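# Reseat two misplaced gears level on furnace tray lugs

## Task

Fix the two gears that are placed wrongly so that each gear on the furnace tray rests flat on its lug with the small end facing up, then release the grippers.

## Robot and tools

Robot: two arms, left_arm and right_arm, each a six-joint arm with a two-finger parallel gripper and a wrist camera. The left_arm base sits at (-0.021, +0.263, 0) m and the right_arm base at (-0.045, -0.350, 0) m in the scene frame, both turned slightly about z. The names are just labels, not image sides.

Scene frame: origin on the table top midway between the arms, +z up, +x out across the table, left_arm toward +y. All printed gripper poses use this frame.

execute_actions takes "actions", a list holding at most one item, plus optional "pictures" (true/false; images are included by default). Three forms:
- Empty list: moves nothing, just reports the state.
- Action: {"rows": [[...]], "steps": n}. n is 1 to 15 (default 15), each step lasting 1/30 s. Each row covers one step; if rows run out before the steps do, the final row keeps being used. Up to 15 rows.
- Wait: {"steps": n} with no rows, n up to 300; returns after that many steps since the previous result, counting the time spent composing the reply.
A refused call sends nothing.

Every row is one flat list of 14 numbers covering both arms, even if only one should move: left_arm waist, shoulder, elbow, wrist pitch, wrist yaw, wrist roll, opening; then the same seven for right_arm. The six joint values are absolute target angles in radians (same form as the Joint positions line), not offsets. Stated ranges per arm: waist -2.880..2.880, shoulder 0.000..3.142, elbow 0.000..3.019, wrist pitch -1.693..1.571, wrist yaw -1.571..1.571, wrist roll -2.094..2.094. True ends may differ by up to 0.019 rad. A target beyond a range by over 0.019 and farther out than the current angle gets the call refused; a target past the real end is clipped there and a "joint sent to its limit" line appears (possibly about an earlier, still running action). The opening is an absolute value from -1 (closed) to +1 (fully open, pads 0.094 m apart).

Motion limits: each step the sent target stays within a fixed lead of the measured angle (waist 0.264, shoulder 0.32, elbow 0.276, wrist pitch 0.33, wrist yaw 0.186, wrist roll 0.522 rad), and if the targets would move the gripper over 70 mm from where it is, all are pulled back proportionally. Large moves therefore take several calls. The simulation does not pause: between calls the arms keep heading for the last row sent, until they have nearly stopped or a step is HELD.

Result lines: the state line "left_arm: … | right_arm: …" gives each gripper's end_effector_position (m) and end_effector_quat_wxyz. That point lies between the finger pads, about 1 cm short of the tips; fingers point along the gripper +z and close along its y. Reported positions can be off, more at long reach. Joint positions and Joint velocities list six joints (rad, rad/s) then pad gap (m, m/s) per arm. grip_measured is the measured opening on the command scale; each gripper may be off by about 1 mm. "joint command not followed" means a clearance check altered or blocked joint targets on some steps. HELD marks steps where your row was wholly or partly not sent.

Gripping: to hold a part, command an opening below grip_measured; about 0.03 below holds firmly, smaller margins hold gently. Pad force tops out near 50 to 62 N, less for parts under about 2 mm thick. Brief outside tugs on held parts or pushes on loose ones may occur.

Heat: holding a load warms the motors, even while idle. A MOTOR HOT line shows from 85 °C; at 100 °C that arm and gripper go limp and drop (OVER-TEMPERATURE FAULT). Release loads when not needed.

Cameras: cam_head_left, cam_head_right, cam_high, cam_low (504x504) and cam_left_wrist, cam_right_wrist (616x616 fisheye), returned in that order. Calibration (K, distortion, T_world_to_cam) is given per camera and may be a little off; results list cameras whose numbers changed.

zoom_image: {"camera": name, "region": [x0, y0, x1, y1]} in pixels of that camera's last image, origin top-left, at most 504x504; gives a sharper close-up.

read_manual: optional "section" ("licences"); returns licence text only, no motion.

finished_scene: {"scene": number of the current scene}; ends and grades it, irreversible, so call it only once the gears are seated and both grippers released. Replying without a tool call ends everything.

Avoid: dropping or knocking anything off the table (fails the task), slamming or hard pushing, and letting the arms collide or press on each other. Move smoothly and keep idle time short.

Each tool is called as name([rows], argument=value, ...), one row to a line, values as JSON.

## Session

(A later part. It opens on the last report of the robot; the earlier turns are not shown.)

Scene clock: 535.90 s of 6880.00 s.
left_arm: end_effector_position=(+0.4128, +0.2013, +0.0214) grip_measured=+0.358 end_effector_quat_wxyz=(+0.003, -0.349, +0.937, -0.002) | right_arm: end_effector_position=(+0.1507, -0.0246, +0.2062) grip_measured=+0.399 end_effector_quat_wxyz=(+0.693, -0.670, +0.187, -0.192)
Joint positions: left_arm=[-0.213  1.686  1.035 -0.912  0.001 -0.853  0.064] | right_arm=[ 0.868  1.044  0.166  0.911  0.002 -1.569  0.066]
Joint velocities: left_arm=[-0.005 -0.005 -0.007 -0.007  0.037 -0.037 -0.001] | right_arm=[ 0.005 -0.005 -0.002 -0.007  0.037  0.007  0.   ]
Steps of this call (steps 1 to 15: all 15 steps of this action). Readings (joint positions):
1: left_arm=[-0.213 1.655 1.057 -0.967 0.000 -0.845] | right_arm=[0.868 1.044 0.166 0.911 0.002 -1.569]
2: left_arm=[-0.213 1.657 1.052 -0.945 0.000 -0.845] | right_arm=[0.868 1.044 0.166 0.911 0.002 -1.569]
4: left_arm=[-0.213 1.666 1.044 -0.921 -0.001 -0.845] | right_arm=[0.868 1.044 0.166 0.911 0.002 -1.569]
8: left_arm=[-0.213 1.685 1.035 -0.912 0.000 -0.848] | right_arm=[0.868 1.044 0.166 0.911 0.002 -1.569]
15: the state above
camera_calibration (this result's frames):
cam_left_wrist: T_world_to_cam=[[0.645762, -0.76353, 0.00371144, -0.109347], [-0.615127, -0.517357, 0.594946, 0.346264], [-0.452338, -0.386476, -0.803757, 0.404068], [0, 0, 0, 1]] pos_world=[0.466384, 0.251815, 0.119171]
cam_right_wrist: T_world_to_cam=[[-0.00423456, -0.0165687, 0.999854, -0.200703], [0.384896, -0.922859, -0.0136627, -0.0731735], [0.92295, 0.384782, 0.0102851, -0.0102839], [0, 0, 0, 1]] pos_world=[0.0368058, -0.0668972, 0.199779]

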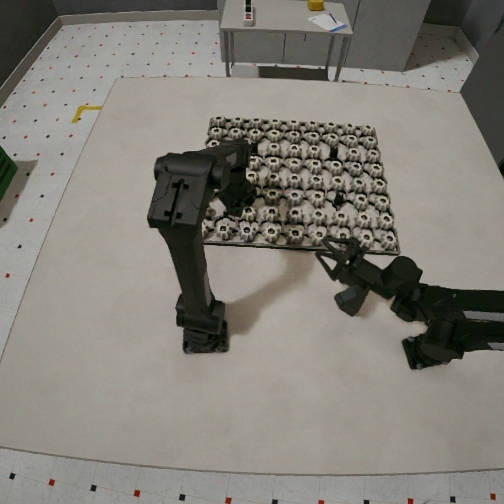

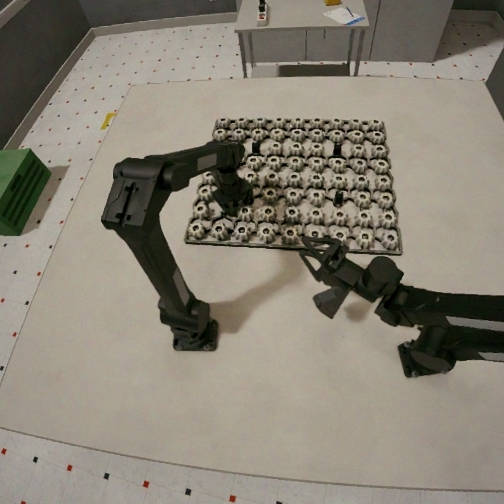

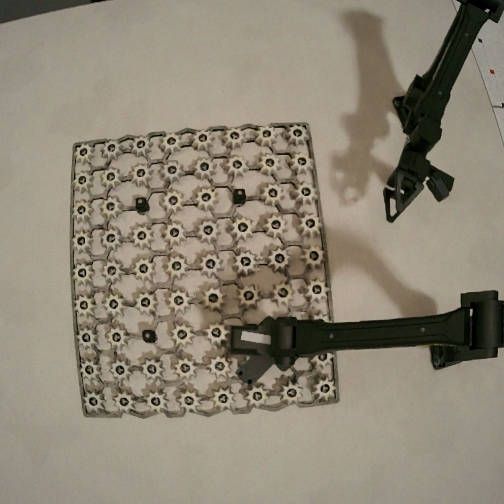

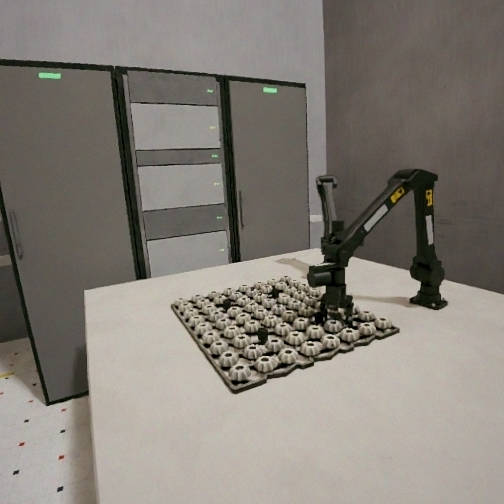

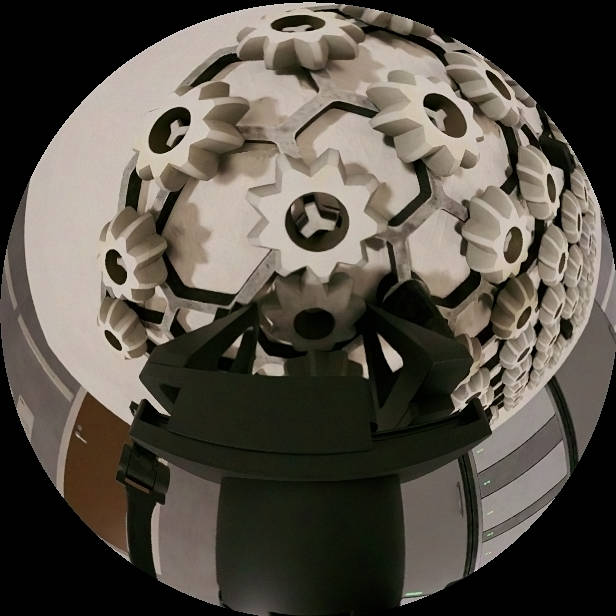

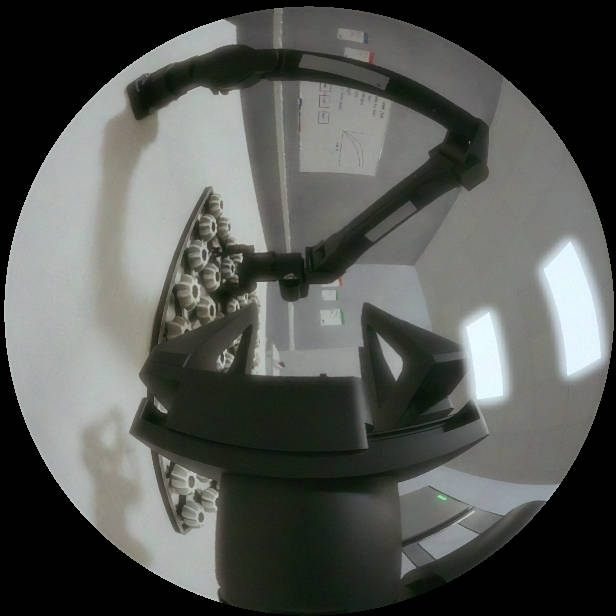

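execute_actions([
  {"rows":[[-0.214,1.69,1.03,-0.91,0,-0.86,0.05,0.873,1.046,0.17,0.9,0,-1.58,0.4]]},
], pictures=false)

execute_actions([
  {"rows":[[-0.214,1.64,1.1,-0.99,0,-0.86,0.05,0.873,1.046,0.17,0.9,0,-1.58,0.4]]},
], pictures=false)

execute_actions([
  {"rows":[[-0.214,1.58,1.16,-1.1,0,-0.86,0.05,0.873,1.046,0.17,0.9,0,-1.58,0.4]]},
])

Scene clock: 545.43 s of 6880.00 s.
left_arm: end_effector_position=(+0.4131, +0.2012, +0.0214) grip_measured=+0.201 end_effector_quat_wxyz=(+0.004, -0.349, +0.937, -0.002) | right_arm: end_effector_position=(+0.1507, -0.0246, +0.2062) grip_measured=+0.399 end_effector_quat_wxyz=(+0.693, -0.670, +0.187, -0.192)
Joint positions: left_arm=[-0.213  1.686  1.035 -0.91   0.001 -0.853  0.056] | right_arm=[ 0.868  1.044  0.166  0.911  0.002 -1.569  0.066]
Joint velocities: left_arm=[ 0.005 -0.005 -0.012  0.002 -0.022 -0.022  0.001] | right_arm=[-0.005  0.005 -0.012 -0.007 -0.022 -0.007 -0.   ]
Steps of this call (steps 1 to 15: the robot went on to your last target; steps 16 to 90: nothing new was sent; then 6.03 s passed at rest; steps 91 to 105: all 15 steps of this action). Readings (joint positions):
91: left_arm=[-0.213 1.686 1.035 -0.910 0.001 -0.853] | right_arm=[0.868 1.044 0.166 0.911 0.002 -1.569]
92: left_arm=[-0.213 1.686 1.035 -0.910 0.001 -0.853] | right_arm=[0.868 1.044 0.166 0.911 0.002 -1.569]
94: left_arm=[-0.213 1.686 1.035 -0.910 0.001 -0.853] | right_arm=[0.868 1.044 0.166 0.911 0.002 -1.569]
98: left_arm=[-0.213 1.686 1.035 -0.910 0.001 -0.853] | right_arm=[0.868 1.044 0.166 0.911 0.002 -1.569]
105: the state above

Scene clock: 545.93 s of 6880.00 s.
left_arm: end_effector_position=(+0.4056, +0.2029, +0.0287) grip_measured=+0.201 end_effector_quat_wxyz=(-0.011, -0.349, +0.937, +0.008) | right_arm: end_effector_position=(+0.1507, -0.0246, +0.2062) grip_measured=+0.399 end_effector_quat_wxyz=(+0.693, -0.670, +0.187, -0.192)
Joint positions: left_arm=[-0.213  1.677  1.046 -0.966 -0.003 -0.853  0.056] | right_arm=[ 0.868  1.044  0.166  0.911  0.002 -1.569  0.066]
Joint velocities: left_arm=[-0.005 -0.015 -0.002 -0.002  0.095 -0.037  0.   ] | right_arm=[-0.005 -0.015 -0.007 -0.012  0.022 -0.007 -0.002]
Steps of this call (steps 1 to 15: all 15 steps of this action). Readings (joint positions):
1: left_arm=[-0.213 1.685 1.037 -0.920 0.000 -0.853] | right_arm=[0.868 1.044 0.166 0.911 0.002 -1.569]
2: left_arm=[-0.213 1.685 1.041 -0.939 -0.002 -0.853] | right_arm=[0.868 1.044 0.166 0.911 0.002 -1.569]
4: left_arm=[-0.213 1.682 1.044 -0.957 -0.003 -0.853] | right_arm=[0.868 1.044 0.166 0.911 0.002 -1.569]
8: left_arm=[-0.213 1.677 1.046 -0.966 -0.003 -0.853] | right_arm=[0.868 1.044 0.166 0.911 0.002 -1.569]
15: the state above

Scene clock: 546.43 s of 6880.00 s.
left_arm: end_effector_position=(+0.4069, +0.2024, +0.0821) grip_measured=+0.201 end_effector_quat_wxyz=(-0.004, -0.349, +0.937, +0.003) | right_arm: end_effector_position=(+0.1507, -0.0246, +0.2062) grip_measured=+0.399 end_effector_quat_wxyz=(+0.693, -0.670, +0.187, -0.192)
Joint positions: left_arm=[-0.213  1.593  1.103 -1.092 -0.001 -0.853  0.056] | right_arm=[ 0.868  1.044  0.166  0.911  0.002 -1.569  0.066]
Joint velocities: left_arm=[-0.005 -0.015  0.002 -0.022 -0.022  0.007  0.001] | right_arm=[-0.005 -0.024 -0.002 -0.017 -0.066 -0.022 -0.001]
Steps of this call (steps 1 to 15: all 15 steps of this action). Readings (joint positions):
1: left_arm=[-0.213 1.676 1.052 -0.979 -0.002 -0.853] | right_arm=[0.868 1.044 0.166 0.911 0.002 -1.569]
2: left_arm=[-0.213 1.674 1.063 -1.007 -0.001 -0.853] | right_arm=[0.868 1.044 0.166 0.911 0.002 -1.569]
4: left_arm=[-0.213 1.657 1.078 -1.054 -0.001 -0.853] | right_arm=[0.868 1.044 0.166 0.911 0.002 -1.569]
8: left_arm=[-0.213 1.610 1.094 -1.087 -0.001 -0.853] | right_arm=[0.868 1.044 0.166 0.911 0.002 -1.569]
15: the state above
camera_calibration (this result's frames):
cam_left_wrist: T_world_to_cam=[[0.645693, -0.763515, -0.0112219, -0.103604], [-0.604423, -0.520022, 0.603531, 0.30258], [-0.46664, -0.382913, -0.797261, 0.455206], [0, 0, 0, 1]] pos_world=[0.462201, 0.252549, 0.179139]
cam_right_wrist: T_world_to_cam=[[-0.00423456, -0.0165687, 0.999854, -0.200703], [0.384896, -0.922859, -0.0136627, -0.0731735], [0.92295, 0.384782, 0.0102851, -0.0102839], [0, 0, 0, 1]] pos_world=[0.0368058, -0.0668972, 0.199779]

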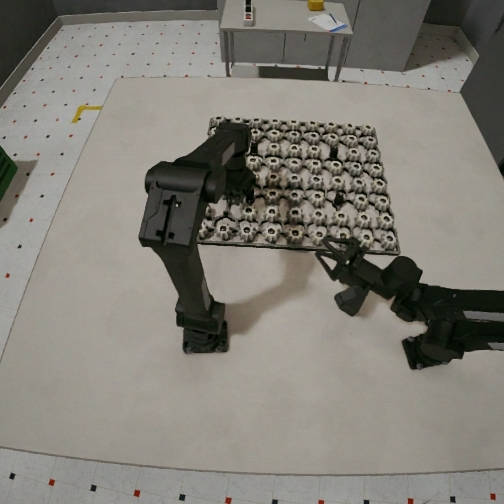

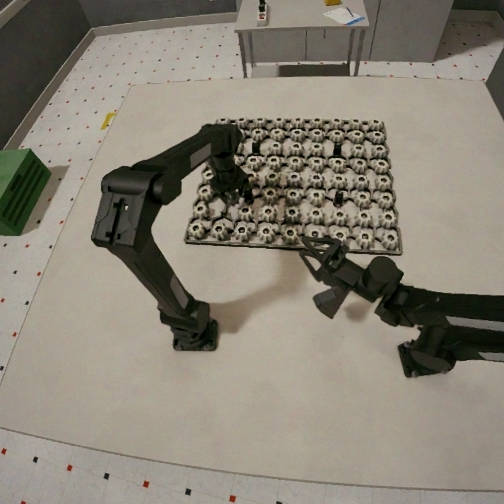

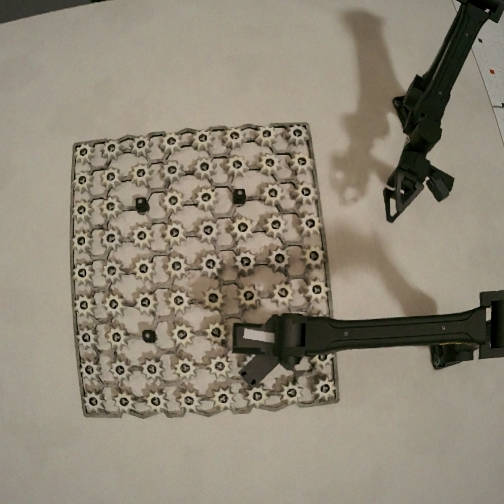

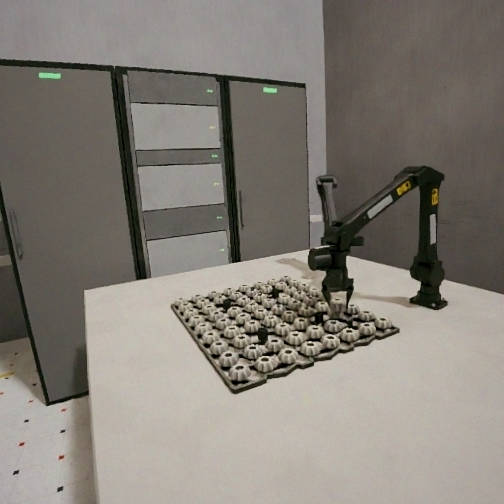

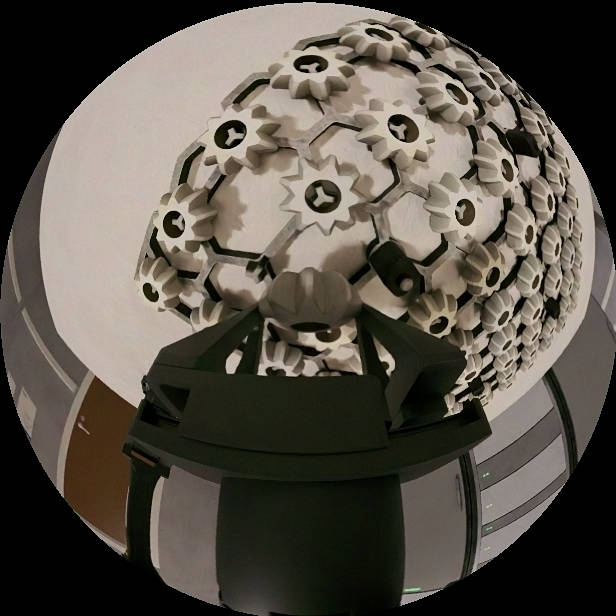

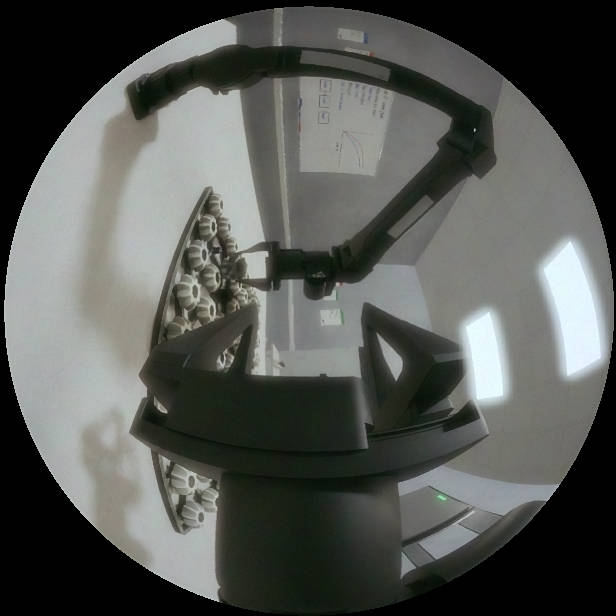

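execute_actions([
  {"rows":[[-0.4,1.45,1.15,-1.24,0,-1.1,0.05,0.873,1.046,0.17,0.9,0,-1.58,0.8]]},
], pictures=false)

execute_actions([
  {"rows":[[-0.6,1.33,1.12,-1.34,0,-1.4,0.05,0.873,1.046,0.17,0.9,0,-1.58,0.8]]},
], pictures=false)

execute_actions([
  {"rows":[[-0.78,1.22,1.09,-1.43,0,-1.65,0.05,0.873,1.046,0.17,0.9,0,-1.58,0.8]]},
], pictures=false)

execute_actions([
  {"rows":[[-0.918,1.14,1.06,-1.488,0,-1.88,0.05,0.873,1.046,0.17,0.9,0,-1.58,0.8]]},
], pictures=false)

execute_actions([
  {"steps":20},
])

Scene clock: 566.93 s of 6880.00 s.
left_arm: end_effector_position=(+0.3560, +0.1276, +0.1374) grip_measured=+0.201 end_effector_quat_wxyz=(-0.005, -0.357, +0.934, +0.003) | right_arm: end_effector_position=(+0.1507, -0.0246, +0.2062) grip_measured=+0.798 end_effector_quat_wxyz=(+0.693, -0.670, +0.187, -0.192)
Joint positions: left_arm=[-0.416  1.454  1.103 -1.231  0.003 -1.072  0.056] | right_arm=[ 0.868  1.044  0.166  0.911  0.002 -1.569  0.084]
Joint velocities: left_arm=[ 0.151 -0.005  0.002 -0.022 -0.037 -0.051  0.   ] | right_arm=[-0.005 -0.005 -0.007  0.002  0.022  0.051  0.   ]
Steps of this call (steps 1 to 15: the robot went on to your last target; steps 16 to 90: nothing new was sent; then 17.00 s passed at rest; steps 91 to 105: all 15 steps of this action). Readings (joint positions):
91: left_arm=[-0.220 1.591 1.103 -1.103 -0.004 -0.874] | right_arm=[0.868 1.044 0.166 0.911 0.002 -1.569]
92: left_arm=[-0.233 1.585 1.103 -1.126 -0.008 -0.900] | right_arm=[0.868 1.044 0.166 0.911 0.002 -1.569]
94: left_arm=[-0.282 1.565 1.103 -1.175 -0.008 -0.948] | right_arm=[0.868 1.044 0.166 0.911 0.002 -1.569]
98: left_arm=[-0.401 1.499 1.103 -1.222 0.002 -1.026] | right_arm=[0.868 1.044 0.166 0.911 0.002 -1.569]
105: the state above

Scene clock: 567.43 s of 6880.00 s.
left_arm: end_effector_position=(+0.2983, +0.0723, +0.1810) grip_measured=+0.201 end_effector_quat_wxyz=(+0.001, -0.406, +0.914, -0.003) | right_arm: end_effector_position=(+0.1507, -0.0246, +0.2062) grip_measured=+0.798 end_effector_quat_wxyz=(+0.693, -0.670, +0.187, -0.192)
Joint positions: left_arm=[-0.609  1.334  1.102 -1.333  0.002 -1.372  0.056] | right_arm=[ 0.868  1.044  0.166  0.911  0.002 -1.569  0.084]
Joint velocities: left_arm=[ 0.122 -0.005 -0.012 -0.007 -0.007 -0.125  0.   ] | right_arm=[-0.015 -0.015 -0.002 -0.007 -0.037 -0.11  -0.   ]
Steps of this call (steps 1 to 15: all 15 steps of this action). Readings (joint positions):
1: left_arm=[-0.420 1.452 1.103 -1.242 -0.003 -1.108] | right_arm=[0.868 1.044 0.166 0.911 0.002 -1.569]
2: left_arm=[-0.434 1.446 1.103 -1.261 -0.009 -1.150] | right_arm=[0.868 1.044 0.166 0.911 0.002 -1.569]
4: left_arm=[-0.494 1.422 1.102 -1.300 -0.008 -1.225] | right_arm=[0.868 1.044 0.166 0.911 0.002 -1.569]
8: left_arm=[-0.620 1.360 1.102 -1.327 0.005 -1.319] | right_arm=[0.868 1.044 0.166 0.911 0.002 -1.569]
15: the state above

Scene clock: 567.93 s of 6880.00 s.
left_arm: end_effector_position=(+0.2332, +0.0420, +0.2106) grip_measured=+0.201 end_effector_quat_wxyz=(+0.001, -0.440, +0.898, -0.004) | right_arm: end_effector_position=(+0.1507, -0.0246, +0.2062) grip_measured=+0.798 end_effector_quat_wxyz=(+0.693, -0.670, +0.187, -0.192)
Joint positions: left_arm=[-0.786  1.225  1.084 -1.423  0.002 -1.625  0.056] | right_arm=[ 0.868  1.044  0.166  0.911  0.002 -1.569  0.084]
Joint velocities: left_arm=[ 0.044 -0.005  0.002 -0.007 -0.007 -0.125 -0.   ] | right_arm=[ 0.005  0.015  0.007  0.002  0.037 -0.022 -0.001]
Steps of this call (steps 1 to 15: all 15 steps of this action). Readings (joint positions):
1: left_arm=[-0.616 1.330 1.102 -1.342 -0.004 -1.407] | right_arm=[0.868 1.044 0.166 0.911 0.002 -1.569]
2: left_arm=[-0.635 1.323 1.100 -1.362 -0.010 -1.449] | right_arm=[0.868 1.044 0.166 0.911 0.002 -1.569]
4: left_arm=[-0.707 1.293 1.089 -1.398 -0.005 -1.516] | right_arm=[0.868 1.044 0.166 0.911 0.002 -1.569]
8: left_arm=[-0.808 1.237 1.084 -1.421 0.006 -1.587] | right_arm=[0.868 1.044 0.166 0.911 0.002 -1.569]
15: the state above

Scene clock: 568.43 s of 6880.00 s.
left_arm: end_effector_position=(+0.1805, +0.0307, +0.2207) grip_measured=+0.201 end_effector_quat_wxyz=(-0.002, -0.481, +0.877, +0.004) | right_arm: end_effector_position=(+0.1507, -0.0246, +0.2062) grip_measured=+0.798 end_effector_quat_wxyz=(+0.693, -0.670, +0.187, -0.192)
Joint positions: left_arm=[-0.926  1.153  1.054 -1.481  0.002 -1.857  0.056] | right_arm=[ 0.868  1.044  0.166  0.911  0.002 -1.569  0.084]
Joint velocities: left_arm=[-0.005 -0.005 -0.007 -0.002  0.037 -0.022 -0.001] | right_arm=[-0.005 -0.015 -0.002  0.002 -0.051  0.022  0.   ]
Steps of this call (steps 1 to 15: all 15 steps of this action). Readings (joint positions):
1: left_arm=[-0.794 1.222 1.082 -1.429 -0.003 -1.661] | right_arm=[0.868 1.044 0.166 0.911 0.002 -1.569]
2: left_arm=[-0.813 1.216 1.076 -1.441 -0.008 -1.702] | right_arm=[0.868 1.044 0.166 0.911 0.002 -1.569]
4: left_arm=[-0.873 1.193 1.061 -1.465 -0.002 -1.761] | right_arm=[0.868 1.044 0.166 0.911 0.002 -1.569]
8: left_arm=[-0.936 1.159 1.054 -1.481 0.005 -1.823] | right_arm=[0.868 1.044 0.166 0.911 0.002 -1.569]
15: the state above

Scene clock: 569.10 s of 6880.00 s.
left_arm: end_effector_position=(+0.1805, +0.0307, +0.2207) grip_measured=+0.201 end_effector_quat_wxyz=(-0.002, -0.485, +0.875, +0.004) | right_arm: end_effector_position=(+0.1507, -0.0246, +0.2062) grip_measured=+0.798 end_effector_quat_wxyz=(+0.693, -0.670, +0.187, -0.192)
Joint positions: left_arm=[-0.926  1.153  1.054 -1.481  0.002 -1.865  0.056] | right_arm=[ 0.868  1.044  0.166  0.911  0.002 -1.569  0.084]
Joint velocities: left_arm=[-0.005 -0.015 -0.007 -0.012 -0.037 -0.007  0.001] | right_arm=[-0.015  0.005 -0.012  0.002 -0.037  0.007 -0.001]
Steps of this call (steps 1 to 15: the robot went on to your last target; steps 16 to 20: nothing new was sent). Readings (joint positions):
1: left_arm=[-0.926 1.153 1.054 -1.481 0.002 -1.859] | right_arm=[0.868 1.044 0.166 0.911 0.002 -1.569]
2: left_arm=[-0.926 1.153 1.054 -1.481 0.002 -1.860] | right_arm=[0.868 1.044 0.166 0.911 0.002 -1.569]
4: left_arm=[-0.926 1.153 1.054 -1.481 0.002 -1.862] | right_arm=[0.868 1.044 0.166 0.911 0.002 -1.569]
8: left_arm=[-0.926 1.153 1.054 -1.481 0.002 -1.864] | right_arm=[0.868 1.044 0.166 0.911 0.002 -1.569]
20: the state above
All arms were judged still, so your last target was given up. Only a new action makes them travel on or press farther. Fingers that are still opening or closing keep moving.
camera_calibration (this result's frames):
cam_left_wrist: T_world_to_cam=[[0.842634, -0.538356, -0.0118903, -0.129377], [-0.425367, -0.679, 0.598349, -0.0334796], [-0.330198, -0.499132, -0.801147, 0.374116], [0, 0, 0, 1]] pos_world=[0.218309, 0.0943498, 0.318216]
cam_right_wrist: T_world_to_cam=[[-0.0045614, -0.0163721, 0.999856, -0.200649], [0.384888, -0.922866, -0.0133555, -0.0732359], [0.922952, 0.384772, 0.010511, -0.0103309], [0, 0, 0, 1]] pos_world=[0.0368074, -0.066897, 0.19975]

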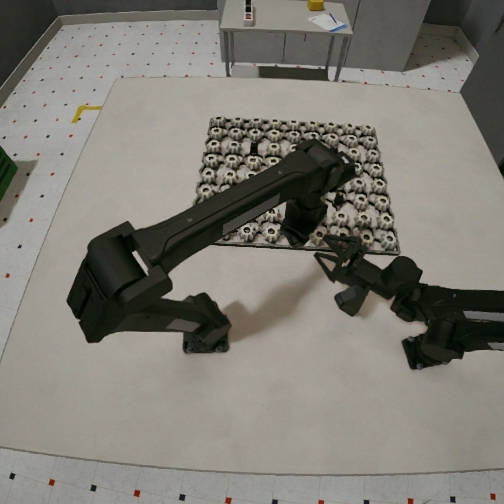

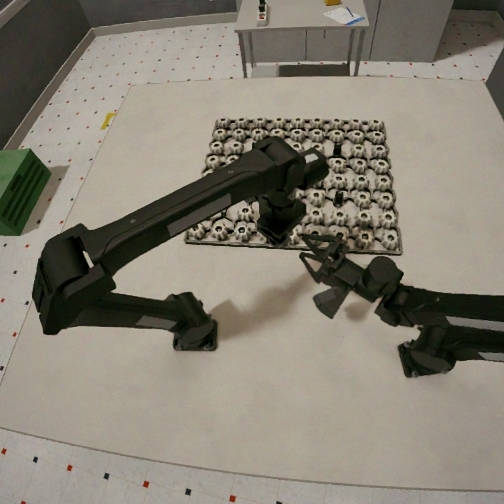

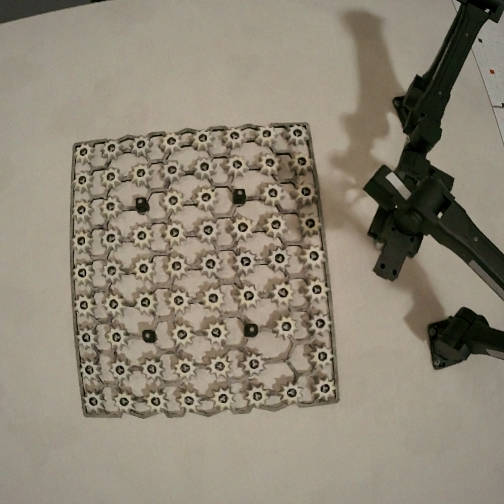

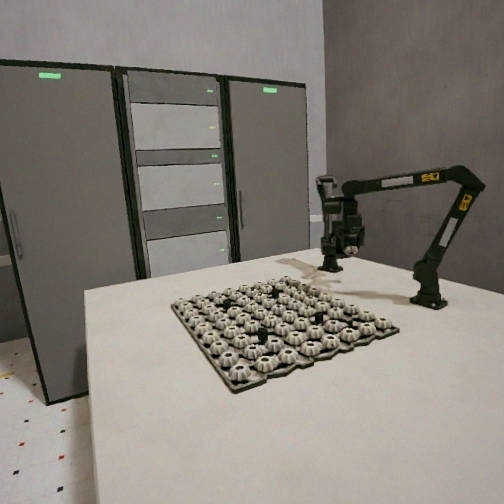

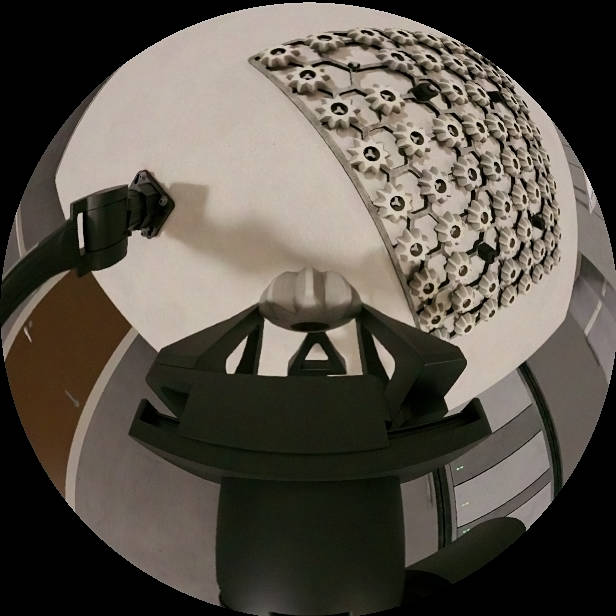

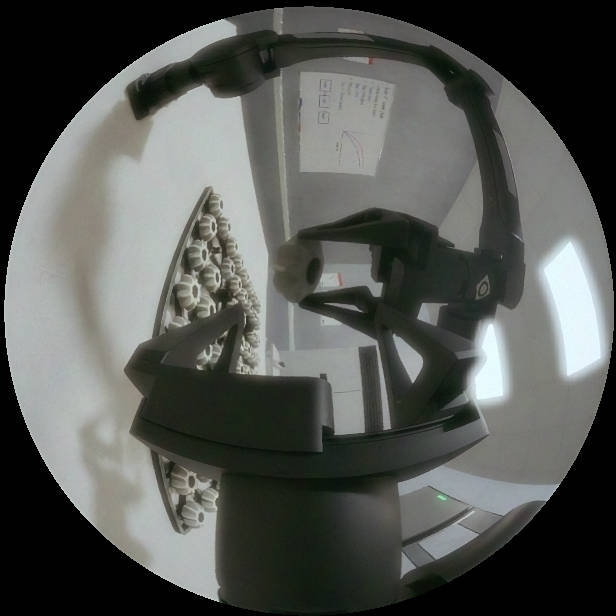

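execute_actions([
  {"rows":[[-1.01,1.19,1.135,-1.485,0,-1.97,0.05,0.873,1.046,0.17,0.9,0,-1.58,0.8]]},
], pictures=false)

execute_actions([
  {"rows":[[-1.098,1.222,1.175,-1.48,0,-2.07,0.05,0.873,1.046,0.17,0.9,0,-1.58,0.8]]},
], pictures=false)

execute_actions([
  {"steps":15},
])

Scene clock: 581.67 s of 6880.00 s.
left_arm: end_effector_position=(+0.1620, +0.0095, +0.2115) grip_measured=+0.201 end_effector_quat_wxyz=(-0.003, -0.483, +0.875, +0.021) | right_arm: end_effector_position=(+0.1507, -0.0246, +0.2062) grip_measured=+0.798 end_effector_quat_wxyz=(+0.693, -0.670, +0.187, -0.192)
Joint positions: left_arm=[-1.016  1.192  1.06  -1.481  0.002 -1.952  0.056] | right_arm=[ 0.868  1.044  0.166  0.911  0.002 -1.569  0.084]
Joint velocities: left_arm=[ 0.015  0.015 -0.017 -0.002 -0.051 -0.066 -0.002] | right_arm=[-0.005 -0.015 -0.012  0.007  0.007 -0.007 -0.   ]
Steps of this call (steps 1 to 90: nothing new was sent; then 9.07 s passed at rest; steps 91 to 105: all 15 steps of this action). Readings (joint positions):
91: left_arm=[-0.931 1.154 1.054 -1.481 -0.001 -1.879] | right_arm=[0.868 1.044 0.166 0.911 0.002 -1.569]
92: left_arm=[-0.944 1.158 1.056 -1.481 -0.003 -1.894] | right_arm=[0.868 1.044 0.166 0.911 0.002 -1.569]
94: left_arm=[-0.981 1.171 1.059 -1.481 -0.002 -1.917] | right_arm=[0.868 1.044 0.166 0.911 0.002 -1.569]
98: left_arm=[-1.016 1.191 1.060 -1.481 0.002 -1.939] | right_arm=[0.868 1.044 0.166 0.911 0.002 -1.569]
105: the state above

Scene clock: 582.17 s of 6880.00 s.
left_arm: end_effector_position=(+0.1467, -0.0184, +0.2191) grip_measured=+0.201 end_effector_quat_wxyz=(-0.001, -0.489, +0.872, +0.014) | right_arm: end_effector_position=(+0.1507, -0.0246, +0.2062) grip_measured=+0.798 end_effector_quat_wxyz=(+0.693, -0.670, +0.187, -0.192)
Joint positions: left_arm=[-1.104  1.22   1.103 -1.482  0.001 -2.052  0.056] | right_arm=[ 0.868  1.044  0.166  0.911  0.002 -1.569  0.084]
Joint velocities: left_arm=[-0.005 -0.015 -0.012 -0.002 -0.022 -0.037 -0.001] | right_arm=[-0.005  0.015  0.007 -0.007  0.007 -0.022 -0.   ]
Steps of this call (steps 1 to 15: all 15 steps of this action). Readings (joint positions):
1: left_arm=[-1.021 1.194 1.063 -1.482 -0.001 -1.968] | right_arm=[0.868 1.044 0.166 0.911 0.002 -1.569]
2: left_arm=[-1.033 1.198 1.069 -1.482 -0.004 -1.986] | right_arm=[0.868 1.044 0.166 0.911 0.002 -1.569]
4: left_arm=[-1.069 1.211 1.087 -1.482 -0.002 -2.011] | right_arm=[0.868 1.044 0.166 0.911 0.002 -1.569]
8: left_arm=[-1.104 1.220 1.103 -1.482 0.001 -2.037] | right_arm=[0.868 1.044 0.166 0.911 0.002 -1.569]
15: the state above

Scene clock: 582.67 s of 6880.00 s.
left_arm: end_effector_position=(+0.1467, -0.0184, +0.2191) grip_measured=+0.201 end_effector_quat_wxyz=(-0.001, -0.490, +0.872, +0.014) | right_arm: end_effector_position=(+0.1507, -0.0246, +0.2062) grip_measured=+0.798 end_effector_quat_wxyz=(+0.693, -0.670, +0.187, -0.192)
Joint positions: left_arm=[-1.104  1.22   1.103 -1.482  0.001 -2.055  0.056] | right_arm=[ 0.868  1.044  0.166  0.911  0.002 -1.569  0.084]
Joint velocities: left_arm=[-0.015 -0.005 -0.007 -0.007 -0.007 -0.007 -0.001] | right_arm=[-0.005  0.015  0.002  0.007 -0.007 -0.066  0.   ]
Steps of this call (steps 1 to 15: the robot went on to your last target). Readings (joint positions):
1: left_arm=[-1.104 1.220 1.103 -1.482 0.001 -2.052] | right_arm=[0.868 1.044 0.166 0.911 0.002 -1.569]
2: left_arm=[-1.104 1.220 1.103 -1.482 0.001 -2.053] | right_arm=[0.868 1.044 0.166 0.911 0.002 -1.569]
4: left_arm=[-1.104 1.220 1.103 -1.482 0.001 -2.053] | right_arm=[0.868 1.044 0.166 0.911 0.002 -1.569]
8: left_arm=[-1.104 1.220 1.103 -1.482 0.001 -2.055] | right_arm=[0.868 1.044 0.166 0.911 0.002 -1.569]
15: the state above
All arms were judged still, so your last target was given up. Only a new action makes them travel on or press farther. Fingers that are still opening or closing keep moving.
camera_calibration (this result's frames):
cam_left_wrist: T_world_to_cam=[[0.848758, -0.528016, -0.0284469, -0.124399], [-0.412645, -0.695025, 0.588783, -0.0802974], [-0.330658, -0.487996, -0.80779, 0.338841], [0, 0, 0, 1]] pos_world=[0.184491, 0.0438594, 0.317452]
cam_right_wrist: T_world_to_cam=[[-0.0045614, -0.0163721, 0.999856, -0.200649], [0.384888, -0.922866, -0.0133555, -0.0732359], [0.922952, 0.384772, 0.010511, -0.0103309], [0, 0, 0, 1]] pos_world=[0.0368074, -0.066897, 0.19975]

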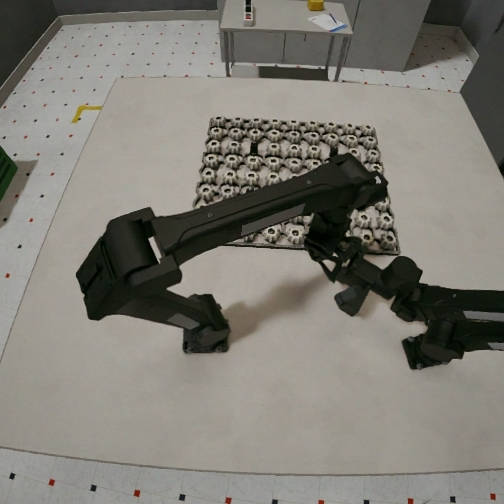

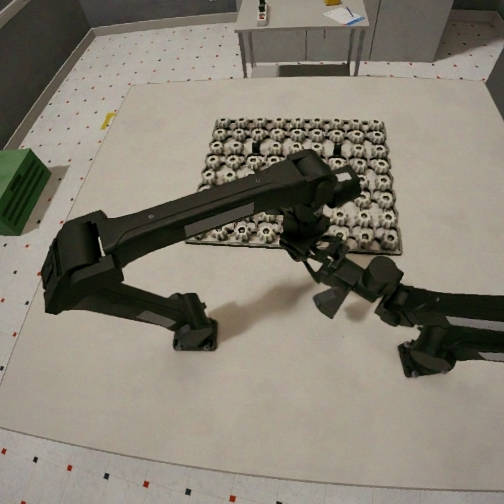

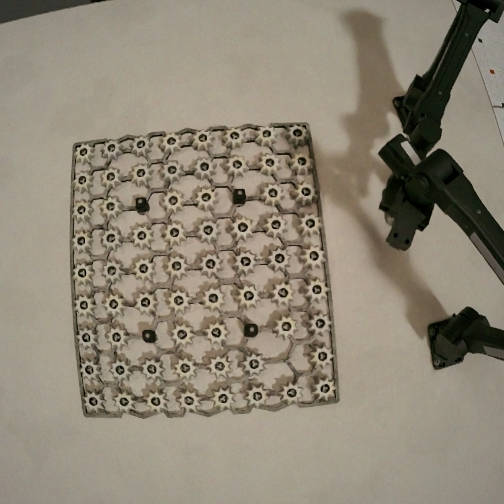

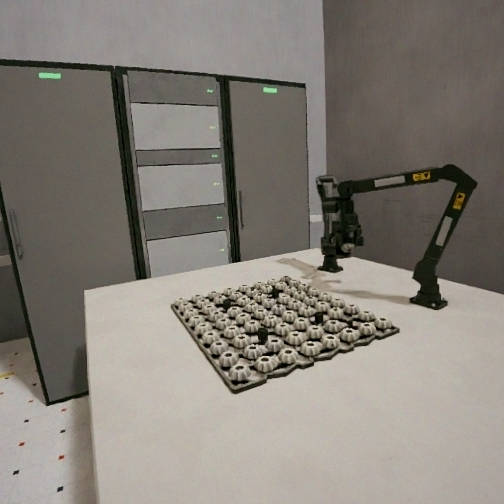

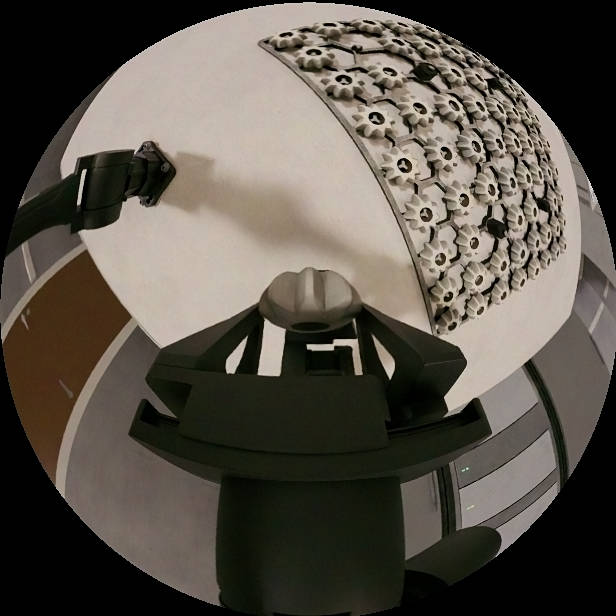

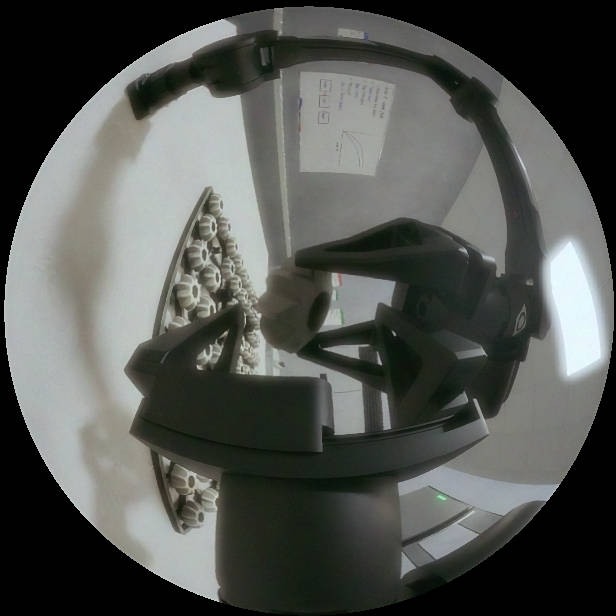

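Raise the elbow a bit more, then close the right gripper gradually.

execute_actions([
  {"rows":[[-1.098,1.222,1.205,-1.48,0,-2.07,0.05,0.873,1.046,0.17,0.9,0,-1.58,0.8]]},
], pictures=false)

execute_actions([
  {"rows":[[-1.098,1.222,1.205,-1.48,0,-2.07,0.05,0.873,1.046,0.17,0.9,0,-1.58,0.0]]},
], pictures=false)

execute_actions([
  {"rows":[[-1.098,1.222,1.205,-1.48,0,-2.07,0.05,0.873,1.046,0.17,0.9,0,-1.58,-0.5]]},
])

Scene clock: 591.93 s of 6880.00 s.
left_arm: end_effector_position=(+0.1509, -0.0254, +0.2296) grip_measured=+0.201 end_effector_quat_wxyz=(-0.001, -0.490, +0.872, +0.000) | right_arm: end_effector_position=(+0.1507, -0.0246, +0.2062) grip_measured=+0.798 end_effector_quat_wxyz=(+0.693, -0.670, +0.187, -0.192)
Joint positions: left_arm=[-1.104  1.221  1.131 -1.482  0.001 -2.055  0.056] | right_arm=[ 0.868  1.044  0.166  0.911  0.002 -1.569  0.084]
Joint velocities: left_arm=[-0.024 -0.005 -0.007 -0.002  0.022  0.022  0.   ] | right_arm=[ 0.005  0.005 -0.022  0.002 -0.007 -0.037  0.001]
Steps of this call (steps 1 to 90: nothing new was sent; then 5.77 s passed at rest; steps 91 to 105: all 15 steps of this action). Readings (joint positions):
91: left_arm=[-1.104 1.220 1.105 -1.482 0.001 -2.055] | right_arm=[0.868 1.044 0.166 0.911 0.002 -1.569]
92: left_arm=[-1.104 1.221 1.108 -1.482 0.001 -2.055] | right_arm=[0.868 1.044 0.166 0.911 0.002 -1.569]
94: left_arm=[-1.104 1.221 1.117 -1.482 0.001 -2.055] | right_arm=[0.868 1.044 0.166 0.911 0.002 -1.569]
98: left_arm=[-1.104 1.221 1.131 -1.482 0.001 -2.055] | right_arm=[0.868 1.044 0.166 0.911 0.002 -1.569]
105: the state above

Scene clock: 592.43 s of 6880.00 s.
left_arm: end_effector_position=(+0.1509, -0.0254, +0.2296) grip_measured=+0.201 end_effector_quat_wxyz=(-0.001, -0.490, +0.872, +0.000) | right_arm: end_effector_position=(+0.1507, -0.0246, +0.2062) grip_measured=+0.002 end_effector_quat_wxyz=(+0.693, -0.670, +0.187, -0.192)
Joint positions: left_arm=[-1.104  1.221  1.131 -1.482  0.001 -2.055  0.056] | right_arm=[ 0.868  1.044  0.166  0.911  0.002 -1.569  0.047]
Joint velocities: left_arm=[ 0.005  0.005  0.007 -0.012  0.007  0.007  0.001] | right_arm=[-0.015 -0.005 -0.002  0.002 -0.007  0.037 -0.001]
Steps of this call (steps 1 to 15: all 15 steps of this action). Readings (joint positions):
1: left_arm=[-1.104 1.221 1.131 -1.482 0.001 -2.055] | right_arm=[0.868 1.044 0.166 0.911 0.002 -1.569]
2: left_arm=[-1.104 1.221 1.131 -1.482 0.001 -2.055] | right_arm=[0.868 1.044 0.166 0.911 0.002 -1.569]
4: left_arm=[-1.104 1.221 1.131 -1.482 0.001 -2.055] | right_arm=[0.868 1.044 0.166 0.911 0.002 -1.569]
8: left_arm=[-1.104 1.221 1.131 -1.482 0.001 -2.055] | right_arm=[0.868 1.044 0.166 0.911 0.002 -1.569]
15: the state above

Scene clock: 592.93 s of 6880.00 s.
left_arm: end_effector_position=(+0.1509, -0.0260, +0.2280) grip_measured=+0.201 end_effector_quat_wxyz=(-0.002, -0.491, +0.871, +0.003) | right_arm: end_effector_position=(+0.1507, -0.0246, +0.2096) grip_measured=-0.449 end_effector_quat_wxyz=(+0.696, -0.666, +0.185, -0.193)
Joint positions: left_arm=[-1.103  1.226  1.131 -1.481  0.004 -2.056  0.056] | right_arm=[ 0.868  1.038  0.168  0.914  0.002 -1.57   0.026]
Joint velocities: left_arm=[ 0.005 -0.015 -0.017 -0.007 -0.007 -0.022 -0.   ] | right_arm=[-0.005 -0.005 -0.002  0.002  0.081 -0.051 -0.001]
Steps of this call (steps 1 to 15: all 15 steps of this action). Readings (joint positions):
1: left_arm=[-1.104 1.221 1.131 -1.481 0.002 -2.055] | right_arm=[0.868 1.043 0.166 0.913 0.002 -1.570]
2: left_arm=[-1.103 1.223 1.131 -1.482 0.002 -2.055] | right_arm=[0.868 1.041 0.168 0.914 0.001 -1.570]
4: left_arm=[-1.103 1.226 1.131 -1.481 0.004 -2.056] | right_arm=[0.868 1.038 0.168 0.914 0.002 -1.570]
8: left_arm=[-1.103 1.226 1.131 -1.481 0.004 -2.056] | right_arm=[0.868 1.038 0.168 0.914 0.002 -1.570]
15: the state above
camera_calibration (this result's frames):
cam_left_wrist: T_world_to_cam=[[0.849567, -0.527405, -0.00896655, -0.136253], [-0.417582, -0.682851, 0.59945, -0.090496], [-0.322276, -0.505528, -0.800362, 0.340318], [0, 0, 0, 1]] pos_world=[0.187643, 0.0383842, 0.325403]
cam_right_wrist: T_world_to_cam=[[-0.0106374, -0.0242889, 0.999648, -0.203296], [0.384944, -0.922758, -0.0183244, -0.0721594], [0.922878, 0.384614, 0.0191656, -0.0121671], [0, 0, 0, 1]] pos_world=[0.0368436, -0.0668439, 0.202135]

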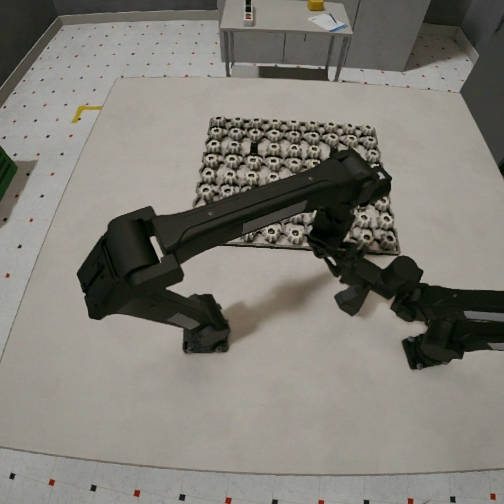

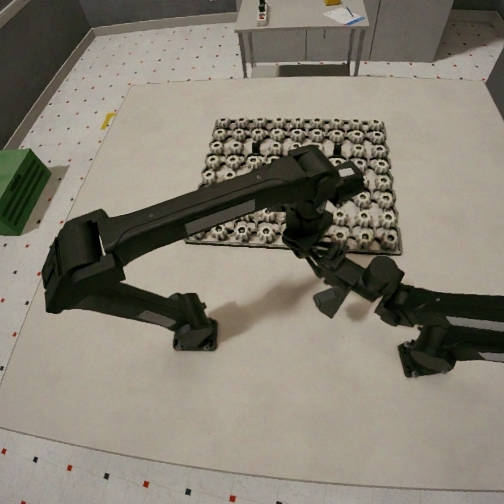

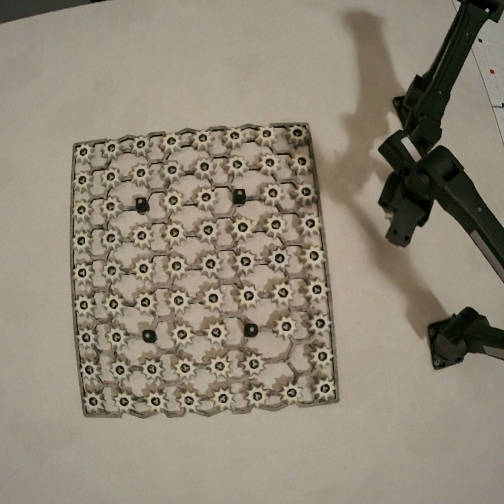

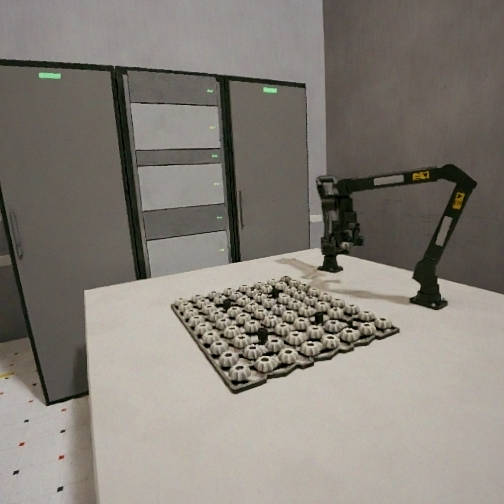

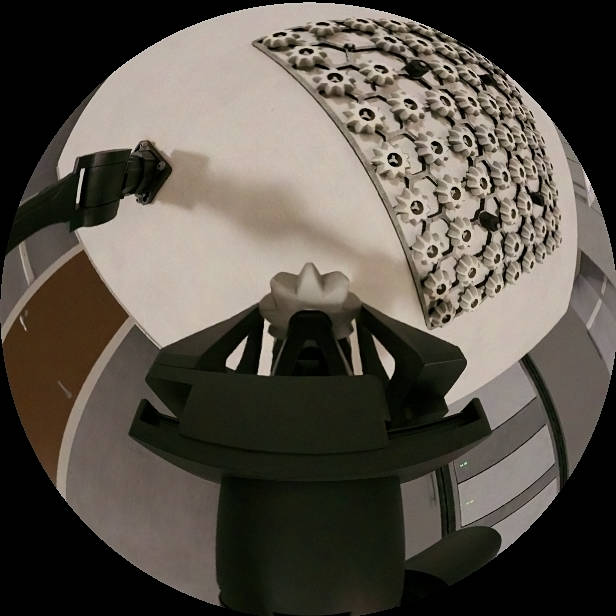

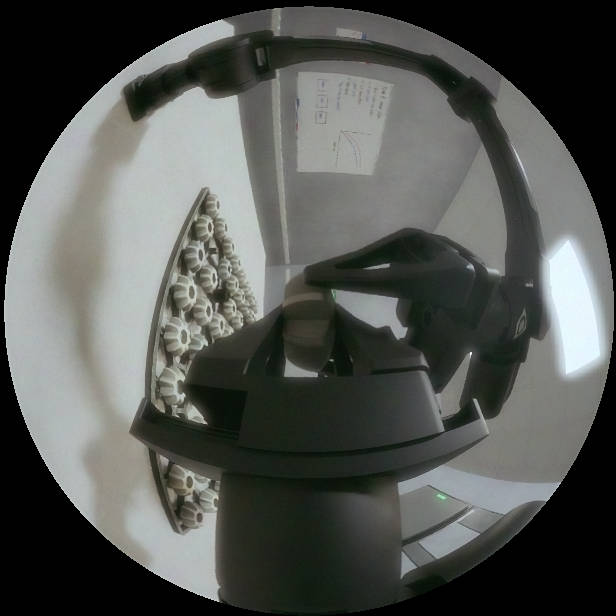

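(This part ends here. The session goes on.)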